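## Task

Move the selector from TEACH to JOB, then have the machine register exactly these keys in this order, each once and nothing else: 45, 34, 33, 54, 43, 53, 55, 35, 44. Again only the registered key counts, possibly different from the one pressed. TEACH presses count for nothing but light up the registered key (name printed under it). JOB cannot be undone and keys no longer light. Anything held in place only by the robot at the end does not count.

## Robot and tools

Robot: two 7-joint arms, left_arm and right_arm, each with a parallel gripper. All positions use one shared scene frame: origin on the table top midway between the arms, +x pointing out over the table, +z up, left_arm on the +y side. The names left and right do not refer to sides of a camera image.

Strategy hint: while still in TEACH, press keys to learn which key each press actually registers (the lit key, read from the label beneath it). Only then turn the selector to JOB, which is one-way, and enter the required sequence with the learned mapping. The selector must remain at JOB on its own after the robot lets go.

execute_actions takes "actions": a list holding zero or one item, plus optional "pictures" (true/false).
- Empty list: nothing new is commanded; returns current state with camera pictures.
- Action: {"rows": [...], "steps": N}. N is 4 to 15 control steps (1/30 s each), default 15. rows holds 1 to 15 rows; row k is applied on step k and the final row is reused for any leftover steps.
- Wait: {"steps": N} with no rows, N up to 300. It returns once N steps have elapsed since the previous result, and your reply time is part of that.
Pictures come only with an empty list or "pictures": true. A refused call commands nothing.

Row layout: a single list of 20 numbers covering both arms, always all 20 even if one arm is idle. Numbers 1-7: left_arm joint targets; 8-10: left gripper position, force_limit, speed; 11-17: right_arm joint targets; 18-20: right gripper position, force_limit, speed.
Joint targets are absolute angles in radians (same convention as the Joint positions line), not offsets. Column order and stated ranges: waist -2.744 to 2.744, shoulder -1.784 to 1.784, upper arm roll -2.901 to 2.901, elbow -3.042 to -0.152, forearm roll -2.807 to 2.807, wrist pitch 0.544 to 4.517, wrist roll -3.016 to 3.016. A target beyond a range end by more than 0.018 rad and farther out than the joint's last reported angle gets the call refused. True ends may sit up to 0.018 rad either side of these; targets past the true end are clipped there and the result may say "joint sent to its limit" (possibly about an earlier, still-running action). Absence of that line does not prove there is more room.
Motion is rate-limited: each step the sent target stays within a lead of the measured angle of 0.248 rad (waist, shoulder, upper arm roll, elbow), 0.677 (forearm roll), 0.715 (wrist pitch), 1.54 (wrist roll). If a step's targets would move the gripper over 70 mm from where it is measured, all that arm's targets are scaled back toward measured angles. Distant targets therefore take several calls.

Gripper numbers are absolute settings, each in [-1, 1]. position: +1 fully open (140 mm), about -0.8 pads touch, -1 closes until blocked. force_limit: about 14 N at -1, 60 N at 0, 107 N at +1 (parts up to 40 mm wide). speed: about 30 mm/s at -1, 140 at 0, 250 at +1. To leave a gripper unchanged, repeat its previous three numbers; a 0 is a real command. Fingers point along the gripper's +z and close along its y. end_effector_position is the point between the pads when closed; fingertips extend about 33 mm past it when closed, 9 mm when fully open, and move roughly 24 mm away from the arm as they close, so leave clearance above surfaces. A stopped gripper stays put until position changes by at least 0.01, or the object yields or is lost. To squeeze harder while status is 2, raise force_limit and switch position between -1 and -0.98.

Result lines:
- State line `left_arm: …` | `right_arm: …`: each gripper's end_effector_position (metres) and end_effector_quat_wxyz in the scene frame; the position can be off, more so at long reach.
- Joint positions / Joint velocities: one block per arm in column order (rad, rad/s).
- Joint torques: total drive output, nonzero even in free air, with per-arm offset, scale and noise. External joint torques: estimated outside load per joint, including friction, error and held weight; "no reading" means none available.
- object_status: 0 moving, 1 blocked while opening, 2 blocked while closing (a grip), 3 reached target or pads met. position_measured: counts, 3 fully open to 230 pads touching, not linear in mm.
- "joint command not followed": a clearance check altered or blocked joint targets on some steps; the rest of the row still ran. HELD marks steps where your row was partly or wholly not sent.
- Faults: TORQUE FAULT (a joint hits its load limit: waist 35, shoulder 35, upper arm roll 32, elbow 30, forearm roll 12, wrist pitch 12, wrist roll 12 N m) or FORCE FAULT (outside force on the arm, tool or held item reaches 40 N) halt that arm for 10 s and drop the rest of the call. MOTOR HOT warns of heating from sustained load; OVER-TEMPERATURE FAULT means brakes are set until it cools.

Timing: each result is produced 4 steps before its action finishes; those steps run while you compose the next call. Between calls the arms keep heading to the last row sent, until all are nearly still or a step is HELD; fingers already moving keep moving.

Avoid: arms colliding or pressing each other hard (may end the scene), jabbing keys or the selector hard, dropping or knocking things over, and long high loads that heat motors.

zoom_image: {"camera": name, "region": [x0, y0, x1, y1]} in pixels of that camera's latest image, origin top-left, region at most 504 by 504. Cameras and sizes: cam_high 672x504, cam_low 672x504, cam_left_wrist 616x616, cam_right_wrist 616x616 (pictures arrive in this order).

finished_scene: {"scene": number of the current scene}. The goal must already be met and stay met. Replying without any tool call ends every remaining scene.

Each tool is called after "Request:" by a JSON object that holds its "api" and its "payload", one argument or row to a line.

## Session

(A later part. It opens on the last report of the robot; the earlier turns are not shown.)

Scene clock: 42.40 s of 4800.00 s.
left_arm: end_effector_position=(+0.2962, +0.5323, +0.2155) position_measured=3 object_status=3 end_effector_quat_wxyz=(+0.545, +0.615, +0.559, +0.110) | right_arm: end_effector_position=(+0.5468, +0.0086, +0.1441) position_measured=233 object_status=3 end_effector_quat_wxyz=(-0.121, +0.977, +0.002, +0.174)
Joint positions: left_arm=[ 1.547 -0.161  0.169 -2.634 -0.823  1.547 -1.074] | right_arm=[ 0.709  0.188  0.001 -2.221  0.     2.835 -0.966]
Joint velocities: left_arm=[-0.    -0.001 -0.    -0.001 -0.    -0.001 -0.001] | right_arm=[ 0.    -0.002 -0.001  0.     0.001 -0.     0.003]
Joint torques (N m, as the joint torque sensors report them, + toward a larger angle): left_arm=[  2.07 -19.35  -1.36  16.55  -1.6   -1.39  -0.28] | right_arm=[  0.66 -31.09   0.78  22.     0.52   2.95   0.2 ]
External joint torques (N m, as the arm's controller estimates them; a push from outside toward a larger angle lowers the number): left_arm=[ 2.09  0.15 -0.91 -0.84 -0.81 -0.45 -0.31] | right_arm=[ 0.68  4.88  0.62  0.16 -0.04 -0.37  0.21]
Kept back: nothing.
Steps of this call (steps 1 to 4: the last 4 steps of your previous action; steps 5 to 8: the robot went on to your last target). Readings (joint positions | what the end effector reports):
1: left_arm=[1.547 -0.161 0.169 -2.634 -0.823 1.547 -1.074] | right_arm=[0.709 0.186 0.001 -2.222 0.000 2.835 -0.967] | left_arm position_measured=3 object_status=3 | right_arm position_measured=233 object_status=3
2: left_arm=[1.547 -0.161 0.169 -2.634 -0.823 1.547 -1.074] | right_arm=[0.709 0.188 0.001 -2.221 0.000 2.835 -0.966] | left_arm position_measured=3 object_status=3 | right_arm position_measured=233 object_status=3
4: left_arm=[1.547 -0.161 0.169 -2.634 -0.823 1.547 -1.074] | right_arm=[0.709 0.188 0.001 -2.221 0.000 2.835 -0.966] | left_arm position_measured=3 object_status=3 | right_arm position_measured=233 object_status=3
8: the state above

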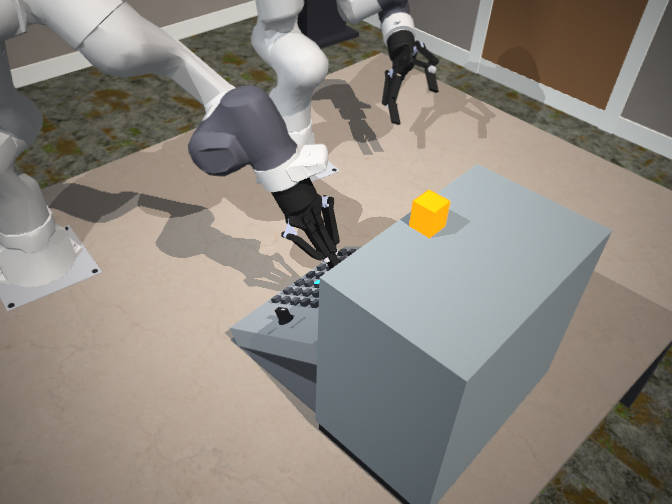

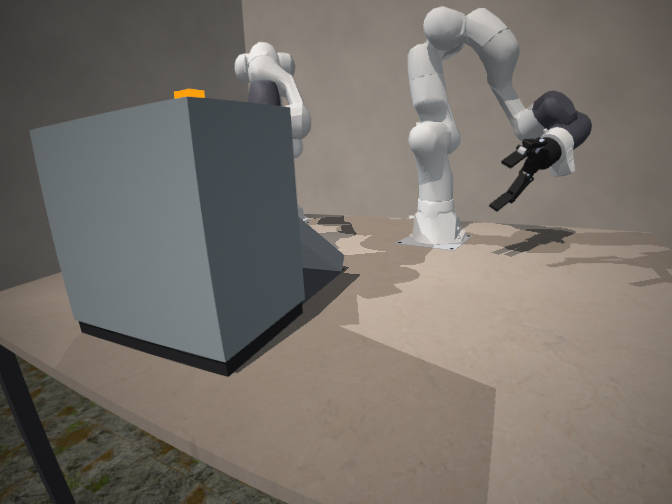

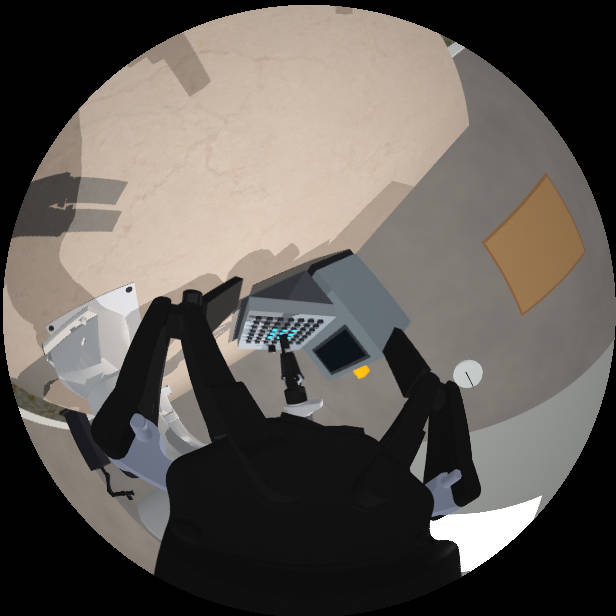

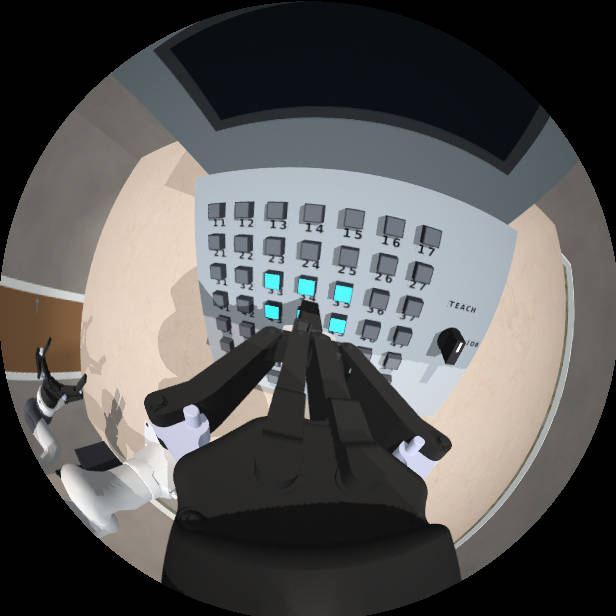

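Request:
{"api": "execute_actions", "payload": {
  "actions": [
    {"rows":[[1.549,-0.162,0.167,-2.636,-0.826,1.544,-1.079,1,0,0,0.71,0.12,0,-2.222,0,2.833,-0.96,-1,0,1],[1.549,-0.162,0.167,-2.636,-0.826,1.544,-1.079,1,0,0,0.71,0.12,0,-2.222,0,2.833,-0.96,-1,0,1],[1.549,-0.162,0.167,-2.636,-0.826,1.544,-1.079,1,0,0,0.71,0.12,0,-2.222,0,2.833,-0.96,-1,0,1],[1.549,-0.162,0.167,-2.636,-0.826,1.544,-1.079,1,0,0,0.71,0.12,0,-2.222,0,2.833,-0.96,-1,0,1],[1.549,-0.162,0.167,-2.636,-0.826,1.544,-1.079,1,0,0,0.71,0.0,0,-2.35,0,2.87,-0.96,-1,0,1],[1.549,-0.162,0.167,-2.636,-0.826,1.544,-1.079,1,0,0,0.71,-0.1,0,-2.45,0,2.9,-0.96,-1,0,1],[1.549,-0.162,0.167,-2.636,-0.826,1.544,-1.079,1,0,0,0.71,-0.1,0,-2.45,0,2.9,-0.96,-1,0,1],[1.549,-0.162,0.167,-2.636,-0.826,1.544,-1.079,1,0,0,0.71,-0.1,0,-2.45,0,2.9,-0.96,-1,0,1],[1.549,-0.162,0.167,-2.636,-0.826,1.544,-1.079,1,0,0,0.472,-0.12,0,-2.5,0,2.914,-1.2,-0.3,0,1]],"steps":15}
  ]
}}

Request:
{"api": "execute_actions", "payload": {
  "actions": [
    {"steps":25}
  ],
  "pictures": true
}}

Scene clock: 43.17 s of 4800.00 s.
left_arm: end_effector_position=(+0.2962, +0.5323, +0.2155) position_measured=3 object_status=3 end_effector_quat_wxyz=(+0.545, +0.615, +0.559, +0.110) | right_arm: end_effector_position=(+0.5321, -0.0501, +0.2164) position_measured=216 object_status=0 end_effector_quat_wxyz=(-0.140, +0.964, -0.013, +0.224)
Joint positions: left_arm=[ 1.547 -0.161  0.169 -2.634 -0.823  1.547 -1.074] | right_arm=[ 0.633 -0.085  0.013 -2.429 -0.001  2.878 -0.996]
Joint velocities: left_arm=[ 0.001 -0.001  0.     0.001 -0.001 -0.    -0.   ] | right_arm=[-0.871 -0.237 -0.071 -0.354 -0.     0.102 -0.323]
Joint torques (N m, as the joint torque sensors report them, + toward a larger angle): left_arm=[  1.76 -19.48  -1.32  17.04  -1.65  -1.28  -0.25] | right_arm=[ -1.1  -25.81   0.6   22.56   0.78   3.42  -0.38]
External joint torques (N m, as the arm's controller estimates them; a push from outside toward a larger angle lowers the number): left_arm=[ 1.72  0.06 -0.93 -0.41 -0.85 -0.35 -0.28] | right_arm=[-2.23 -2.25  1.    0.55 -0.15  0.26 -0.38]
Steps of this call (steps 1 to 12: the robot went on to your last target; steps 13 to 23: the first 11 steps of this action). Readings (joint positions | what the end effector reports):
13: left_arm=[1.547 -0.161 0.169 -2.634 -0.823 1.547 -1.074] | right_arm=[0.709 0.179 0.001 -2.225 0.000 2.833 -0.965] | left_arm position_measured=3 object_status=3 | right_arm position_measured=233 object_status=3
14: left_arm=[1.547 -0.161 0.169 -2.634 -0.823 1.547 -1.074] | right_arm=[0.709 0.164 0.001 -2.227 0.000 2.832 -0.965] | left_arm position_measured=3 object_status=3 | right_arm position_measured=233 object_status=3
16: left_arm=[1.547 -0.161 0.169 -2.634 -0.823 1.547 -1.074] | right_arm=[0.709 0.137 0.001 -2.224 0.000 2.833 -0.965] | left_arm position_measured=3 object_status=3 | right_arm position_measured=233 object_status=3
20: left_arm=[1.547 -0.161 0.169 -2.634 -0.823 1.547 -1.074] | right_arm=[0.709 -0.042 0.001 -2.391 0.000 2.865 -0.965] | left_arm position_measured=3 object_status=3 | right_arm position_measured=233 object_status=3
23: the state above

Scene clock: 44.00 s of 4800.00 s.
left_arm: end_effector_position=(+0.2962, +0.5323, +0.2155) position_measured=3 object_status=3 end_effector_quat_wxyz=(+0.545, +0.615, +0.559, +0.110) | right_arm: end_effector_position=(+0.5629, -0.1551, +0.2060) position_measured=167 object_status=3 end_effector_quat_wxyz=(-0.098, +0.965, -0.009, +0.244)
Joint positions: left_arm=[ 1.547 -0.161  0.169 -2.634 -0.823  1.547 -1.074] | right_arm=[ 0.473 -0.119 -0.002 -2.498 -0.     2.912 -1.181]
Joint velocities: left_arm=[ 0.     0.    -0.001  0.001 -0.    -0.    -0.002] | right_arm=[-0.001 -0.     0.001 -0.001 -0.     0.002 -0.048]
Joint torques (N m, as the joint torque sensors report them, + toward a larger angle): left_arm=[  2.11 -19.51  -1.52  16.83  -1.6   -1.32  -0.28] | right_arm=[ -0.79 -27.66   2.28  21.86   0.68   3.68  -0.33]
External joint torques (N m, as the arm's controller estimates them; a push from outside toward a larger angle lowers the number): left_arm=[ 2.12 -0.01 -1.07 -0.62 -0.81 -0.39 -0.31] | right_arm=[-0.8  -1.68  2.38 -0.46  0.09  0.25 -0.33]
Kept back: nothing.
Steps of this call (steps 1 to 4: the last 4 steps of your previous action; steps 5 to 25: the robot went on to your last target). Readings (joint positions | what the end effector reports):
1: left_arm=[1.547 -0.161 0.169 -2.634 -0.823 1.547 -1.074] | right_arm=[0.602 -0.093 0.011 -2.442 -0.001 2.882 -1.009] | left_arm position_measured=3 object_status=3 | right_arm position_measured=203 object_status=0
2: left_arm=[1.547 -0.161 0.169 -2.634 -0.823 1.547 -1.074] | right_arm=[0.571 -0.099 0.009 -2.455 -0.001 2.886 -1.023] | left_arm position_measured=3 object_status=3 | right_arm position_measured=189 object_status=0
4: left_arm=[1.547 -0.161 0.169 -2.634 -0.823 1.547 -1.074] | right_arm=[0.514 -0.110 0.002 -2.479 -0.001 2.895 -1.056] | left_arm position_measured=3 object_status=3 | right_arm position_measured=167 object_status=0
8: left_arm=[1.547 -0.161 0.169 -2.634 -0.823 1.547 -1.074] | right_arm=[0.474 -0.117 -0.006 -2.496 -0.000 2.904 -1.105] | left_arm position_measured=3 object_status=3 | right_arm position_measured=167 object_status=0
25: the state above

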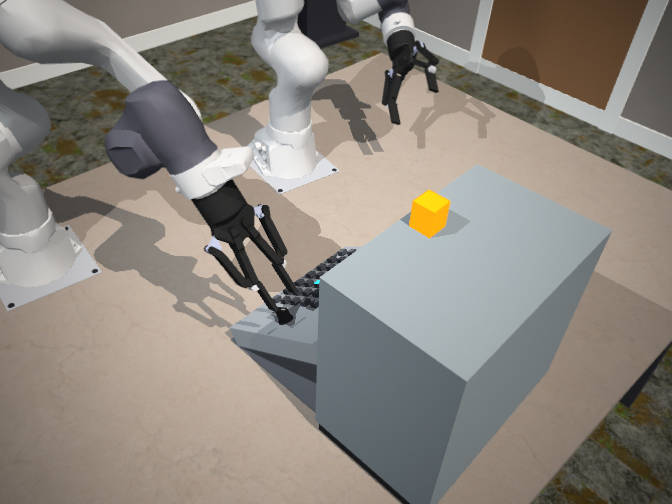

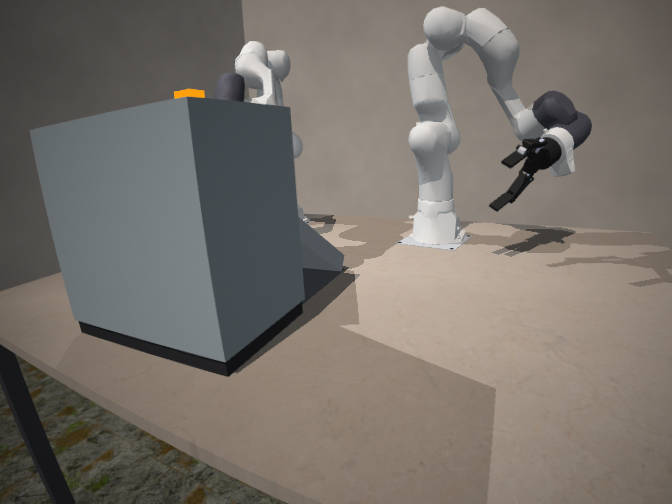

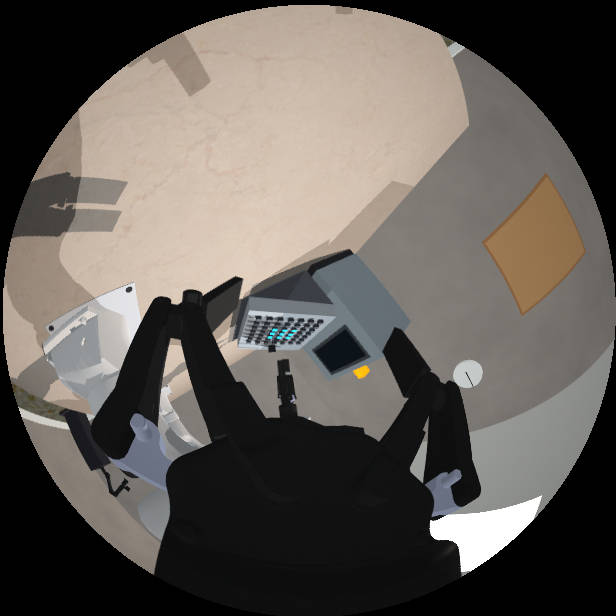

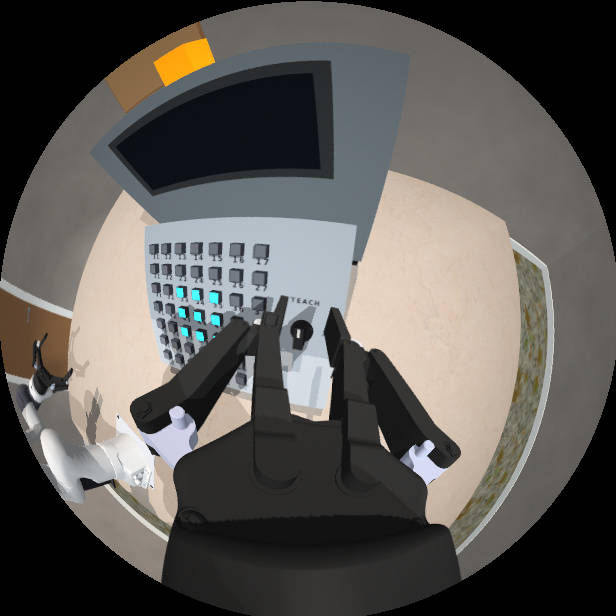

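Request:
{"api": "execute_actions", "payload": {
  "actions": [
    {"rows":[[1.549,-0.162,0.167,-2.636,-0.826,1.544,-1.079,1,0,0,0.475,-0.09,0,-2.5,0,2.914,-1.2,-0.3,0,1],[1.549,-0.162,0.167,-2.636,-0.826,1.544,-1.079,1,0,0,0.475,-0.07,0,-2.5,0,2.914,-1.2,-0.3,0,1],[1.549,-0.162,0.167,-2.636,-0.826,1.544,-1.079,1,0,0,0.475,-0.055,0,-2.5,0,2.914,-1.2,-0.3,0,1],[1.549,-0.162,0.167,-2.636,-0.826,1.544,-1.079,1,0,0,0.475,-0.045,0,-2.5,0,2.914,-1.2,-0.3,0,1],[1.549,-0.162,0.167,-2.636,-0.826,1.544,-1.079,1,0,0,0.475,-0.038,0,-2.5,0,2.914,-1.2,-0.3,0,1],[1.549,-0.162,0.167,-2.636,-0.826,1.544,-1.079,1,0,0,0.475,-0.032,0,-2.5,0,2.914,-1.2,-0.3,0,1]],"steps":15}
  ]
}}

Request:
{"api": "execute_actions", "payload": {
  "actions": [
    {"steps":8}
  ],
  "pictures": true
}}

Scene clock: 44.63 s of 4800.00 s.
left_arm: end_effector_position=(+0.2962, +0.5323, +0.2155) position_measured=3 object_status=3 end_effector_quat_wxyz=(+0.545, +0.615, +0.559, +0.110) | right_arm: end_effector_position=(+0.5524, -0.1581, +0.1584) position_measured=167 object_status=3 end_effector_quat_wxyz=(-0.083, +0.974, -0.002, +0.210)
Joint positions: left_arm=[ 1.547 -0.161  0.169 -2.634 -0.823  1.547 -1.074] | right_arm=[ 0.474 -0.038 -0.001 -2.498 -0.     2.917 -1.193]
Joint velocities: left_arm=[ 0.001 -0.     0.    -0.    -0.001  0.001  0.001] | right_arm=[ 0.004  0.051  0.006  0.     0.001 -0.    -0.005]
Joint torques (N m, as the joint torque sensors report them, + toward a larger angle): left_arm=[  2.11 -19.17  -2.14  16.82  -1.66  -1.31  -0.27] | right_arm=[  0.13 -26.7    0.98  20.75   0.66   2.92  -0.29]
External joint torques (N m, as the arm's controller estimates them; a push from outside toward a larger angle lowers the number): left_arm=[ 2.09  0.34 -1.73 -0.59 -0.87 -0.38 -0.3 ] | right_arm=[-0.03  1.79  0.86 -0.82  0.15 -0.49 -0.28]
Steps of this call (steps 1 to 8: the robot went on to your last target; steps 9 to 19: the first 11 steps of this action). Readings (joint positions | what the end effector reports):
9: left_arm=[1.547 -0.161 0.169 -2.634 -0.823 1.547 -1.074] | right_arm=[0.473 -0.115 -0.002 -2.497 -0.000 2.913 -1.189] | left_arm position_measured=3 object_status=3 | right_arm position_measured=167 object_status=3
10: left_arm=[1.547 -0.161 0.169 -2.634 -0.823 1.547 -1.074] | right_arm=[0.473 -0.106 -0.002 -2.496 -0.000 2.914 -1.190] | left_arm position_measured=3 object_status=3 | right_arm position_measured=167 object_status=3
12: left_arm=[1.547 -0.161 0.169 -2.634 -0.823 1.547 -1.074] | right_arm=[0.473 -0.078 -0.002 -2.496 -0.000 2.914 -1.191] | left_arm position_measured=3 object_status=3 | right_arm position_measured=167 object_status=3
16: left_arm=[1.547 -0.161 0.169 -2.634 -0.823 1.547 -1.074] | right_arm=[0.473 -0.041 -0.002 -2.499 -0.000 2.917 -1.192] | left_arm position_measured=3 object_status=3 | right_arm position_measured=167 object_status=3
19: the state above

Scene clock: 44.90 s of 4800.00 s.
left_arm: end_effector_position=(+0.2962, +0.5323, +0.2155) position_measured=3 object_status=3 end_effector_quat_wxyz=(+0.545, +0.615, +0.559, +0.110) | right_arm: end_effector_position=(+0.5516, -0.1577, +0.1566) position_measured=167 object_status=3 end_effector_quat_wxyz=(-0.082, +0.974, -0.001, +0.209)
Joint positions: left_arm=[ 1.547 -0.161  0.169 -2.634 -0.823  1.547 -1.074] | right_arm=[ 0.475 -0.034 -0.001 -2.498 -0.     2.917 -1.194]
Joint velocities: left_arm=[-0.    -0.    -0.     0.001 -0.     0.     0.   ] | right_arm=[-0.    -0.001  0.001  0.001  0.001  0.    -0.   ]
Joint torques (N m, as the joint torque sensors report them, + toward a larger angle): left_arm=[  1.81 -19.35  -0.84  17.06  -1.58  -1.39  -0.21] | right_arm=[  0.15 -26.98   1.18  20.67   0.64   2.93  -0.38]
External joint torques (N m, as the arm's controller estimates them; a push from outside toward a larger angle lowers the number): left_arm=[ 1.84  0.16 -0.38 -0.4  -0.78 -0.47 -0.24] | right_arm=[ 0.15  0.91  1.22 -0.6   0.1  -0.43 -0.38]
Kept back: nothing.
Steps of this call (steps 1 to 4: the last 4 steps of your previous action; steps 5 to 8: the robot went on to your last target). Readings (joint positions | what the end effector reports):
1: left_arm=[1.547 -0.161 0.169 -2.634 -0.823 1.547 -1.074] | right_arm=[0.474 -0.036 -0.001 -2.498 -0.000 2.917 -1.193] | left_arm position_measured=3 object_status=3 | right_arm position_measured=167 object_status=3
2: left_arm=[1.547 -0.161 0.169 -2.634 -0.823 1.547 -1.074] | right_arm=[0.474 -0.035 -0.001 -2.498 -0.000 2.917 -1.193] | left_arm position_measured=3 object_status=3 | right_arm position_measured=167 object_status=3
4: left_arm=[1.547 -0.161 0.169 -2.634 -0.823 1.547 -1.074] | right_arm=[0.475 -0.035 -0.001 -2.498 -0.000 2.917 -1.193] | left_arm position_measured=3 object_status=3 | right_arm position_measured=167 object_status=3
8: the state above

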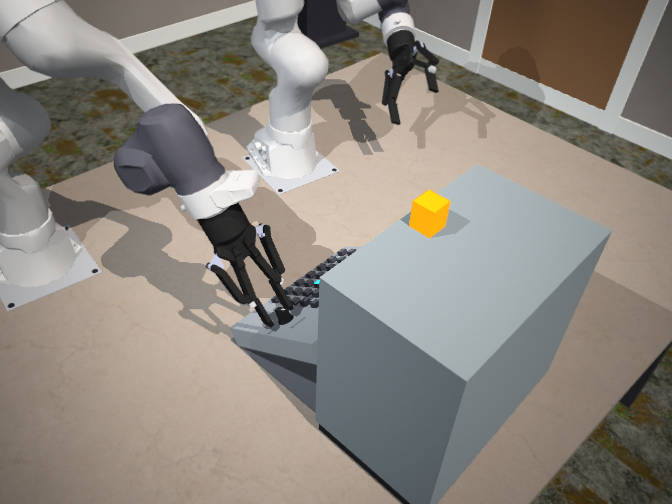

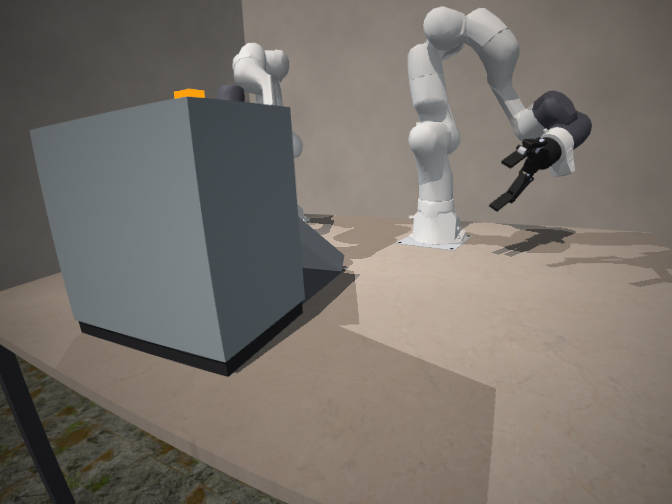

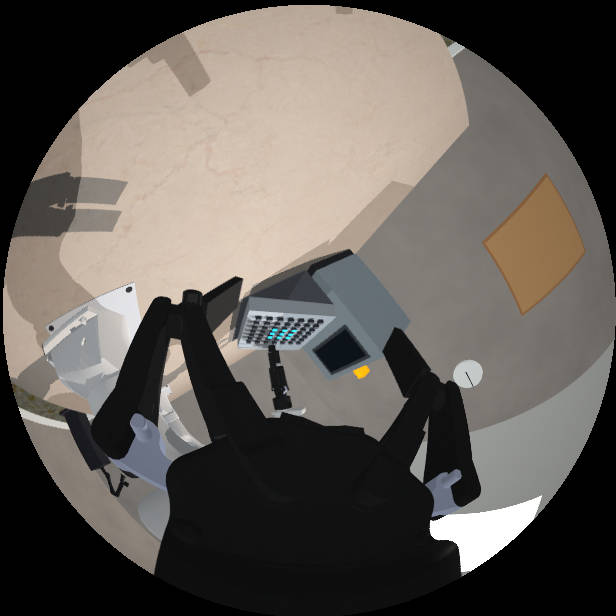

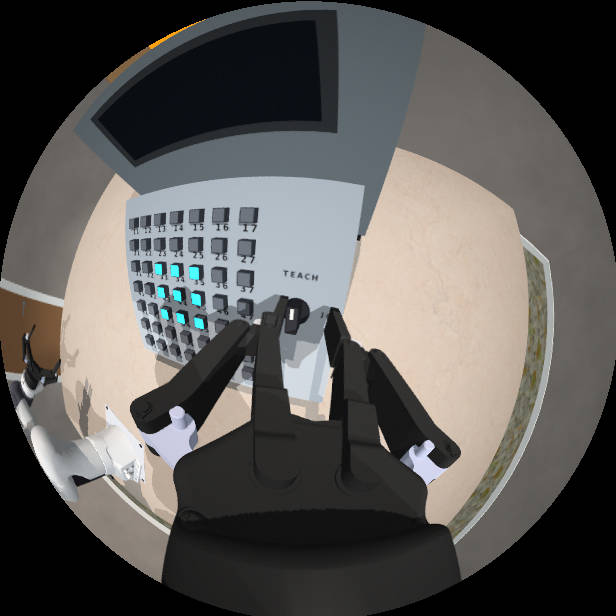

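Request:
{"api": "execute_actions", "payload": {
  "actions": [
    {"rows":[[1.549,-0.162,0.167,-2.636,-0.826,1.544,-1.079,1,0,0,0.485,-0.06,0,-2.48,0,2.907,-1.19,-0.3,0,1],[1.549,-0.162,0.167,-2.636,-0.826,1.544,-1.079,1,0,0,0.485,-0.06,0,-2.48,0,2.907,-1.19,-0.3,0,1],[1.549,-0.162,0.167,-2.636,-0.826,1.544,-1.079,1,0,0,0.485,-0.06,0,-2.48,0,2.907,-1.19,-0.3,0,1],[1.549,-0.162,0.167,-2.636,-0.826,1.544,-1.079,1,0,0,0.48,-0.05,0,-2.46,0,2.9,-1.19,-0.3,0,1],[1.549,-0.162,0.167,-2.636,-0.826,1.544,-1.079,1,0,0,0.48,-0.05,0,-2.46,0,2.9,-1.19,-0.3,0,1],[1.549,-0.162,0.167,-2.636,-0.826,1.544,-1.079,1,0,0,0.48,-0.05,0,-2.46,0,2.9,-1.19,-0.3,0,1],[1.549,-0.162,0.167,-2.636,-0.826,1.544,-1.079,1,0,0,0.48,-0.04,0,-2.46,0,2.9,-1.19,-0.3,0,1],[1.549,-0.162,0.167,-2.636,-0.826,1.544,-1.079,1,0,0,0.48,-0.03,0,-2.46,0,2.9,-1.19,-0.3,0,1],[1.549,-0.162,0.167,-2.636,-0.826,1.544,-1.079,1,0,0,0.48,-0.02,0,-2.46,0,2.9,-1.19,-0.3,0,1]],"steps":15}
  ]
}}

Request:
{"api": "execute_actions", "payload": {
  "actions": [
    {"steps":8}
  ],
  "pictures": true
}}

Scene clock: 45.57 s of 4800.00 s.
left_arm: end_effector_position=(+0.2962, +0.5323, +0.2155) position_measured=3 object_status=3 end_effector_quat_wxyz=(+0.545, +0.615, +0.559, +0.110) | right_arm: end_effector_position=(+0.5640, -0.1489, +0.1708) position_measured=167 object_status=3 end_effector_quat_wxyz=(-0.087, +0.972, +0.002, +0.218)
Joint positions: left_arm=[ 1.547 -0.161  0.169 -2.634 -0.823  1.547 -1.074] | right_arm=[ 0.48  -0.029 -0.    -2.46  -0.     2.905 -1.194]
Joint velocities: left_arm=[ 0.001 -0.001  0.001 -0.     0.001 -0.     0.   ] | right_arm=[-0.     0.148 -0.001 -0.002  0.001 -0.032 -0.   ]
Joint torques (N m, as the joint torque sensors report them, + toward a larger angle): left_arm=[  2.53 -19.39  -1.3   16.84  -1.67  -1.36  -0.33] | right_arm=[ -0.39 -31.35   1.34  22.86   0.68   3.33   0.16]
External joint torques (N m, as the arm's controller estimates them; a push from outside toward a larger angle lowers the number): left_arm=[ 2.53  0.13 -0.87 -0.59 -0.87 -0.43 -0.35] | right_arm=[-0.36 -0.12  1.4   0.    0.12 -0.34  0.16]
Steps of this call (steps 1 to 9: the robot went on to your last target; steps 10 to 20: the first 11 steps of this action). Readings (joint positions | what the end effector reports):
10: left_arm=[1.547 -0.161 0.169 -2.634 -0.823 1.547 -1.074] | right_arm=[0.476 -0.037 -0.001 -2.496 -0.000 2.914 -1.194] | left_arm position_measured=3 object_status=3 | right_arm position_measured=167 object_status=3
11: left_arm=[1.547 -0.161 0.169 -2.634 -0.823 1.547 -1.074] | right_arm=[0.478 -0.043 -0.001 -2.493 -0.000 2.913 -1.194] | left_arm position_measured=3 object_status=3 | right_arm position_measured=167 object_status=3
13: left_arm=[1.547 -0.161 0.169 -2.634 -0.823 1.547 -1.074] | right_arm=[0.480 -0.051 -0.000 -2.481 -0.000 2.910 -1.194] | left_arm position_measured=3 object_status=3 | right_arm position_measured=167 object_status=3
17: left_arm=[1.547 -0.161 0.169 -2.634 -0.823 1.547 -1.074] | right_arm=[0.480 -0.047 -0.000 -2.462 -0.000 2.908 -1.194] | left_arm position_measured=3 object_status=3 | right_arm position_measured=167 object_status=3
20: the state above

Scene clock: 45.83 s of 4800.00 s.
left_arm: end_effector_position=(+0.2962, +0.5323, +0.2155) position_measured=3 object_status=3 end_effector_quat_wxyz=(+0.545, +0.615, +0.559, +0.110) | right_arm: end_effector_position=(+0.5619, -0.1497, +0.1649) position_measured=167 object_status=3 end_effector_quat_wxyz=(-0.085, +0.973, +0.002, +0.213)
Joint positions: left_arm=[ 1.547 -0.161  0.169 -2.634 -0.823  1.547 -1.074] | right_arm=[ 0.48  -0.021 -0.    -2.46  -0.     2.902 -1.194]
Joint velocities: left_arm=[-0.001 -0.     0.001  0.     0.001  0.    -0.   ] | right_arm=[ 0.    -0.    -0.001  0.001  0.001 -0.002 -0.002]
Joint torques (N m, as the joint torque sensors report them, + toward a larger angle): left_arm=[  1.49 -19.21  -1.69  16.88  -1.67  -1.34  -0.27] | right_arm=[ -0.13 -29.24   1.32  22.41   0.65   3.1    0.11]
External joint torques (N m, as the arm's controller estimates them; a push from outside toward a larger angle lowers the number): left_arm=[ 1.49  0.28 -1.27 -0.57 -0.87 -0.41 -0.3 ] | right_arm=[-0.08 -0.56  1.39  0.82  0.09 -0.27  0.11]
Kept back: nothing.
Steps of this call (steps 1 to 4: the last 4 steps of your previous action; steps 5 to 8: the robot went on to your last target). Readings (joint positions | what the end effector reports):
1: left_arm=[1.547 -0.161 0.169 -2.634 -0.823 1.547 -1.074] | right_arm=[0.480 -0.025 -0.000 -2.460 -0.000 2.904 -1.194] | left_arm position_measured=3 object_status=3 | right_arm position_measured=167 object_status=3
2: left_arm=[1.547 -0.161 0.169 -2.634 -0.823 1.547 -1.074] | right_arm=[0.480 -0.023 -0.000 -2.460 -0.000 2.904 -1.194] | left_arm position_measured=3 object_status=3 | right_arm position_measured=167 object_status=3
4: left_arm=[1.547 -0.161 0.169 -2.634 -0.823 1.547 -1.074] | right_arm=[0.480 -0.021 -0.000 -2.460 -0.000 2.903 -1.194] | left_arm position_measured=3 object_status=3 | right_arm position_measured=167 object_status=3
8: the state above

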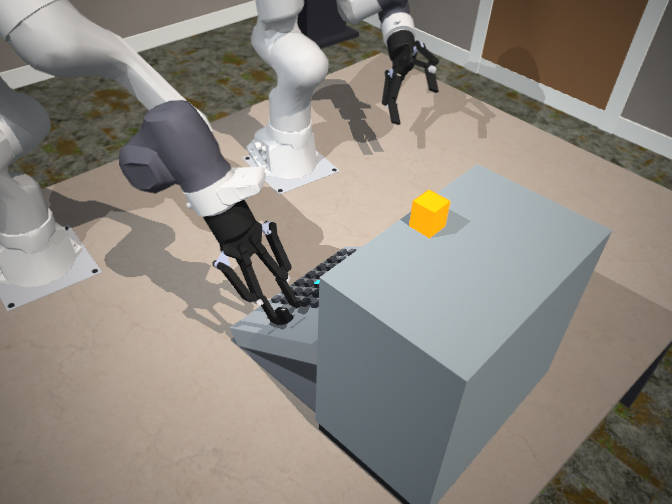

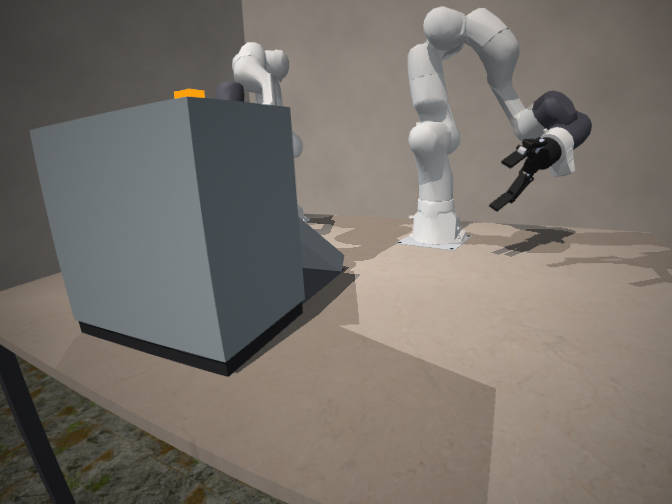

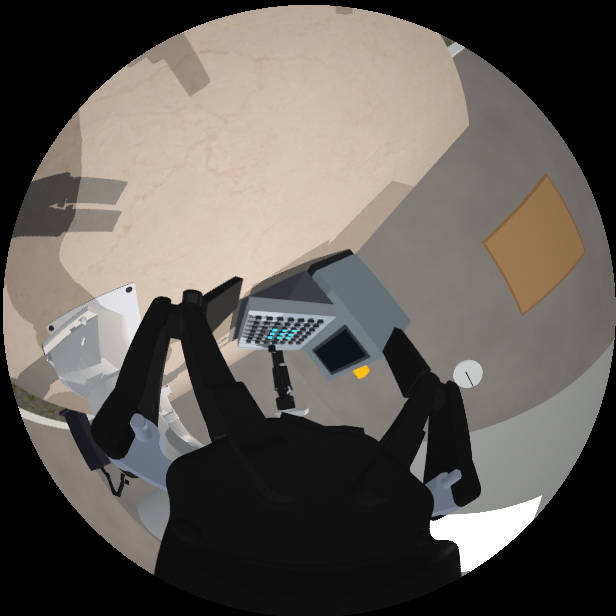

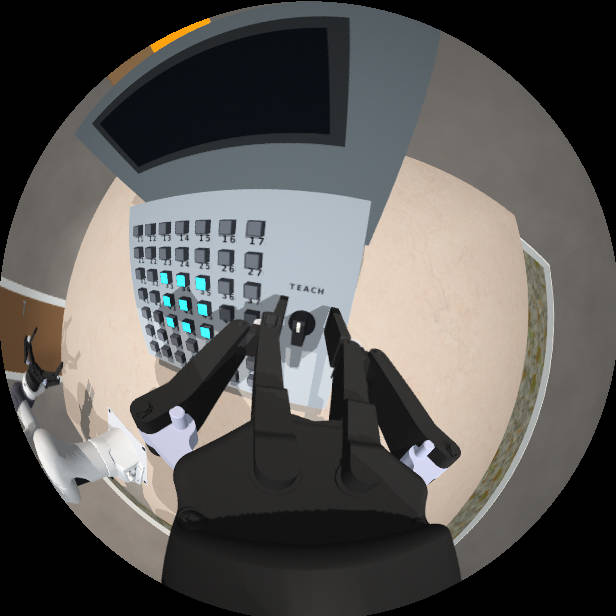

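Request:
{"api": "execute_actions", "payload": {
  "actions": [
    {"rows":[[1.549,-0.162,0.167,-2.636,-0.826,1.544,-1.079,1,0,0,0.484,-0.003,0,-2.46,0,2.90,-1.19,-0.3,0,1]],"steps":15}
  ],
  "pictures": true
}}

Scene clock: 46.60 s of 4800.00 s.
left_arm: end_effector_position=(+0.2962, +0.5323, +0.2155) position_measured=3 object_status=3 end_effector_quat_wxyz=(+0.545, +0.615, +0.559, +0.110) | right_arm: end_effector_position=(+0.5591, -0.1499, +0.1550) position_measured=167 object_status=3 end_effector_quat_wxyz=(-0.082, +0.975, +0.002, +0.205)
Joint positions: left_arm=[ 1.547 -0.161  0.169 -2.634 -0.823  1.547 -1.074] | right_arm=[ 0.482 -0.004 -0.    -2.459 -0.     2.901 -1.194]
Joint velocities: left_arm=[ 0.001  0.     0.001  0.    -0.     0.001 -0.001] | right_arm=[-0.002 -0.     0.001  0.001  0.    -0.001  0.001]
Joint torques (N m, as the joint torque sensors report them, + toward a larger angle): left_arm=[  1.83 -19.73  -1.39  16.89  -1.68  -1.38  -0.29] | right_arm=[  1.31 -29.36   1.24  21.58   0.61   3.09   0.15]
External joint torques (N m, as the arm's controller estimates them; a push from outside toward a larger angle lowers the number): left_arm=[ 1.84 -0.26 -0.94 -0.53 -0.88 -0.45 -0.32] | right_arm=[ 1.38 -0.42  1.31  0.28  0.06 -0.25  0.15]
Steps of this call (steps 1 to 12: the robot went on to your last target; steps 13 to 23: the first 11 steps of this action). Readings (joint positions | what the end effector reports):
13: left_arm=[1.547 -0.161 0.169 -2.634 -0.823 1.547 -1.074] | right_arm=[0.481 -0.019 -0.000 -2.459 -0.000 2.902 -1.194] | left_arm position_measured=3 object_status=3 | right_arm position_measured=167 object_status=3
14: left_arm=[1.547 -0.161 0.169 -2.634 -0.823 1.547 -1.074] | right_arm=[0.481 -0.015 -0.000 -2.459 -0.000 2.902 -1.194] | left_arm position_measured=3 object_status=3 | right_arm position_measured=167 object_status=3
16: left_arm=[1.547 -0.161 0.169 -2.634 -0.823 1.547 -1.074] | right_arm=[0.481 -0.008 -0.000 -2.459 -0.000 2.902 -1.194] | left_arm position_measured=3 object_status=3 | right_arm position_measured=167 object_status=3
20: left_arm=[1.547 -0.161 0.169 -2.634 -0.823 1.547 -1.074] | right_arm=[0.482 -0.004 -0.000 -2.459 -0.000 2.901 -1.194] | left_arm position_measured=3 object_status=3 | right_arm position_measured=167 object_status=3
23: the state above

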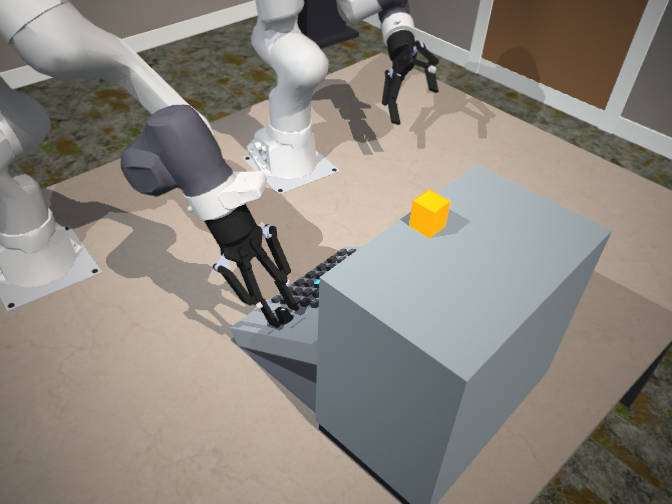

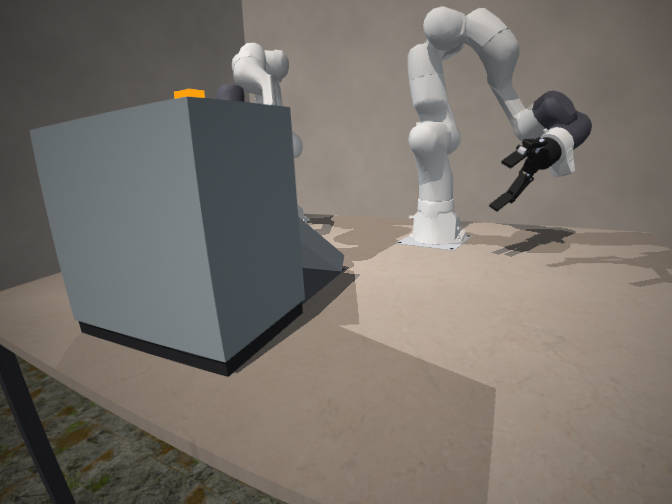

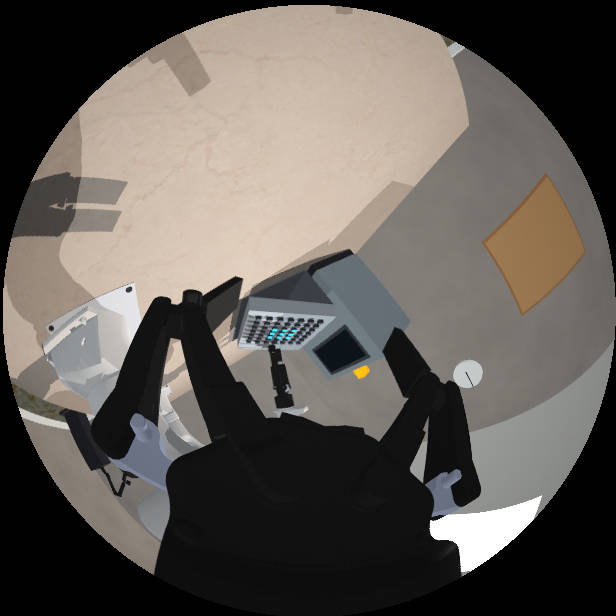

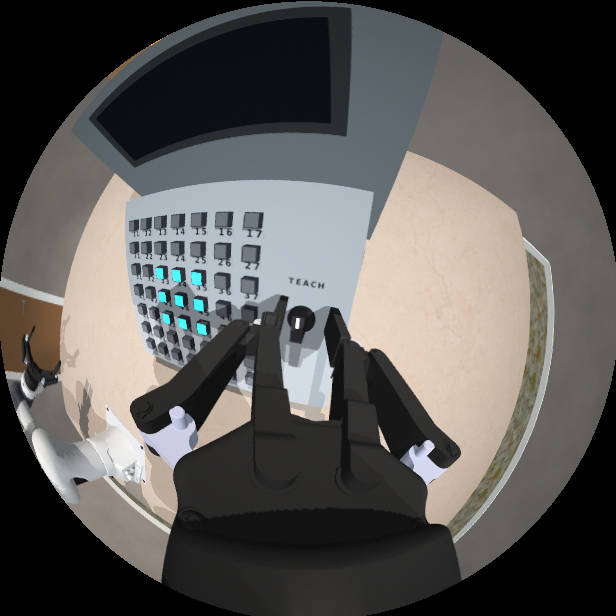

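Close.

Request:
{"api": "execute_actions", "payload": {
  "actions": [
    {"rows":[[1.549,-0.162,0.167,-2.636,-0.826,1.544,-1.079,1,0,0,0.484,-0.003,0,-2.46,0,2.90,-1.19,-1,-0.5,-0.5]],"steps":15}
  ]
}}

Request:
{"api": "execute_actions", "payload": {
  "actions": [
    {"steps":12}
  ],
  "pictures": true
}}

Scene clock: 47.10 s of 4800.00 s.
left_arm: end_effector_position=(+0.2962, +0.5323, +0.2155) position_measured=3 object_status=3 end_effector_quat_wxyz=(+0.545, +0.615, +0.559, +0.110) | right_arm: end_effector_position=(+0.5585, -0.1444, +0.1567) position_measured=212 object_status=0 end_effector_quat_wxyz=(-0.083, +0.975, +0.007, +0.207)
Joint positions: left_arm=[ 1.547 -0.161  0.169 -2.634 -0.823  1.547 -1.074] | right_arm=[ 0.487 -0.004  0.003 -2.458 -0.     2.904 -1.194]
Joint velocities: left_arm=[-0.    -0.     0.     0.001  0.    -0.    -0.001] | right_arm=[ 0.    -0.009  0.001 -0.001 -0.    -0.011  0.002]
Joint torques (N m, as the joint torque sensors report them, + toward a larger angle): left_arm=[  2.44 -19.69  -1.25  16.55  -1.68  -1.35  -0.2 ] | right_arm=[ -2.09 -28.06  -0.87  20.78   0.67   2.98   0.15]
External joint torques (N m, as the arm's controller estimates them; a push from outside toward a larger angle lowers the number): left_arm=[ 2.48 -0.21 -0.78 -0.84 -0.89 -0.42 -0.23] | right_arm=[-2.98  0.95 -1.82 -0.58  0.27 -0.59  0.15]
Steps of this call (steps 1 to 4: the last 4 steps of your previous action; steps 5 to 15: the first 11 steps of this action). Readings (joint positions | what the end effector reports):
5: left_arm=[1.547 -0.161 0.169 -2.634 -0.823 1.547 -1.074] | right_arm=[0.482 -0.004 -0.000 -2.459 -0.000 2.901 -1.194] | left_arm position_measured=3 object_status=3 | right_arm position_measured=167 object_status=0
6: left_arm=[1.547 -0.161 0.169 -2.634 -0.823 1.547 -1.074] | right_arm=[0.482 -0.004 -0.000 -2.459 -0.000 2.901 -1.194] | left_arm position_measured=3 object_status=3 | right_arm position_measured=171 object_status=0
8: left_arm=[1.547 -0.161 0.169 -2.634 -0.823 1.547 -1.074] | right_arm=[0.482 -0.004 -0.000 -2.459 -0.000 2.901 -1.194] | left_arm position_measured=3 object_status=3 | right_arm position_measured=180 object_status=0
12: left_arm=[1.547 -0.161 0.169 -2.634 -0.823 1.547 -1.074] | right_arm=[0.486 -0.004 0.002 -2.458 -0.000 2.903 -1.194] | left_arm position_measured=3 object_status=3 | right_arm position_measured=198 object_status=0
15: the state above

Scene clock: 47.50 s of 4800.00 s.
left_arm: end_effector_position=(+0.2962, +0.5323, +0.2155) position_measured=3 object_status=3 end_effector_quat_wxyz=(+0.545, +0.615, +0.559, +0.110) | right_arm: end_effector_position=(+0.5585, -0.1444, +0.1567) position_measured=214 object_status=2 end_effector_quat_wxyz=(-0.083, +0.975, +0.007, +0.207)
Joint positions: left_arm=[ 1.547 -0.161  0.169 -2.634 -0.823  1.547 -1.074] | right_arm=[ 0.487 -0.004  0.003 -2.458 -0.     2.904 -1.194]
Joint velocities: left_arm=[ 0.001 -0.    -0.001 -0.001 -0.001  0.001  0.   ] | right_arm=[ 0.     0.002  0.     0.    -0.     0.     0.   ]
Joint torques (N m, as the joint torque sensors report them, + toward a larger angle): left_arm=[  1.73 -19.62  -1.46  16.93  -1.6   -1.4   -0.32] | right_arm=[ -2.01 -29.31  -0.85  20.91   0.67   2.72   0.13]
External joint torques (N m, as the arm's controller estimates them; a push from outside toward a larger angle lowers the number): left_arm=[ 1.73 -0.12 -1.03 -0.46 -0.81 -0.47 -0.35] | right_arm=[-2.05 -0.52 -0.89 -0.33  0.13 -0.6   0.13]
Kept back: nothing.
Steps of this call (steps 1 to 4: the last 4 steps of your previous action; steps 5 to 12: the robot went on to your last target). Readings (joint positions | what the end effector reports):
1: left_arm=[1.547 -0.161 0.169 -2.634 -0.823 1.547 -1.074] | right_arm=[0.487 -0.004 0.003 -2.458 -0.000 2.904 -1.194] | left_arm position_measured=3 object_status=3 | right_arm position_measured=214 object_status=0
2: left_arm=[1.547 -0.161 0.169 -2.634 -0.823 1.547 -1.074] | right_arm=[0.487 -0.004 0.003 -2.458 -0.000 2.904 -1.194] | left_arm position_measured=3 object_status=3 | right_arm position_measured=214 object_status=0
4: left_arm=[1.547 -0.161 0.169 -2.634 -0.823 1.547 -1.074] | right_arm=[0.487 -0.004 0.003 -2.458 -0.000 2.904 -1.194] | left_arm position_measured=3 object_status=3 | right_arm position_measured=214 object_status=0
8: left_arm=[1.547 -0.161 0.169 -2.634 -0.823 1.547 -1.074] | right_arm=[0.487 -0.004 0.003 -2.458 -0.000 2.904 -1.194] | left_arm position_measured=3 object_status=3 | right_arm position_measured=214 object_status=2
12: the state above

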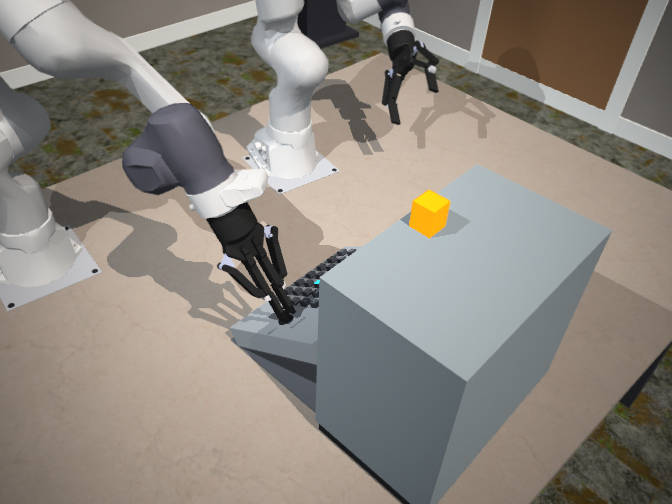

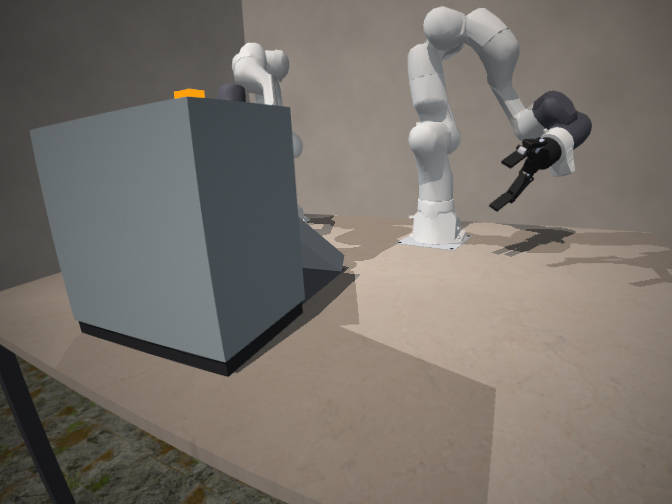

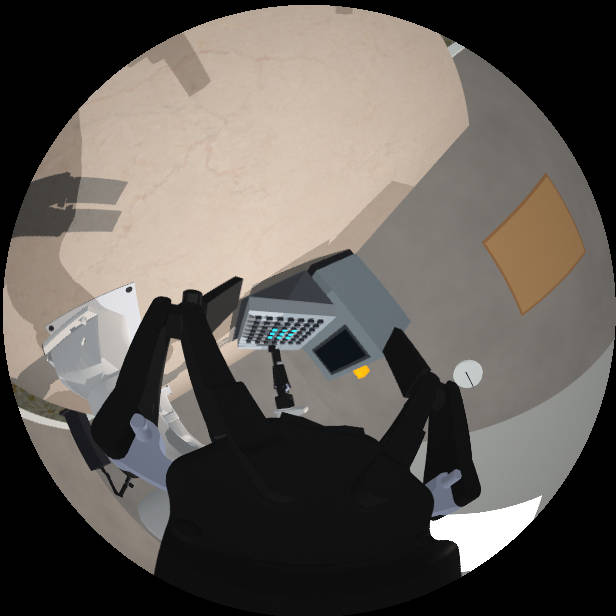

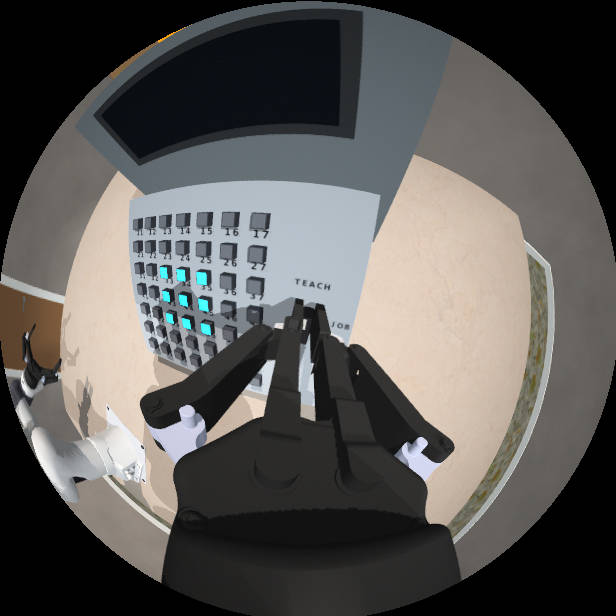

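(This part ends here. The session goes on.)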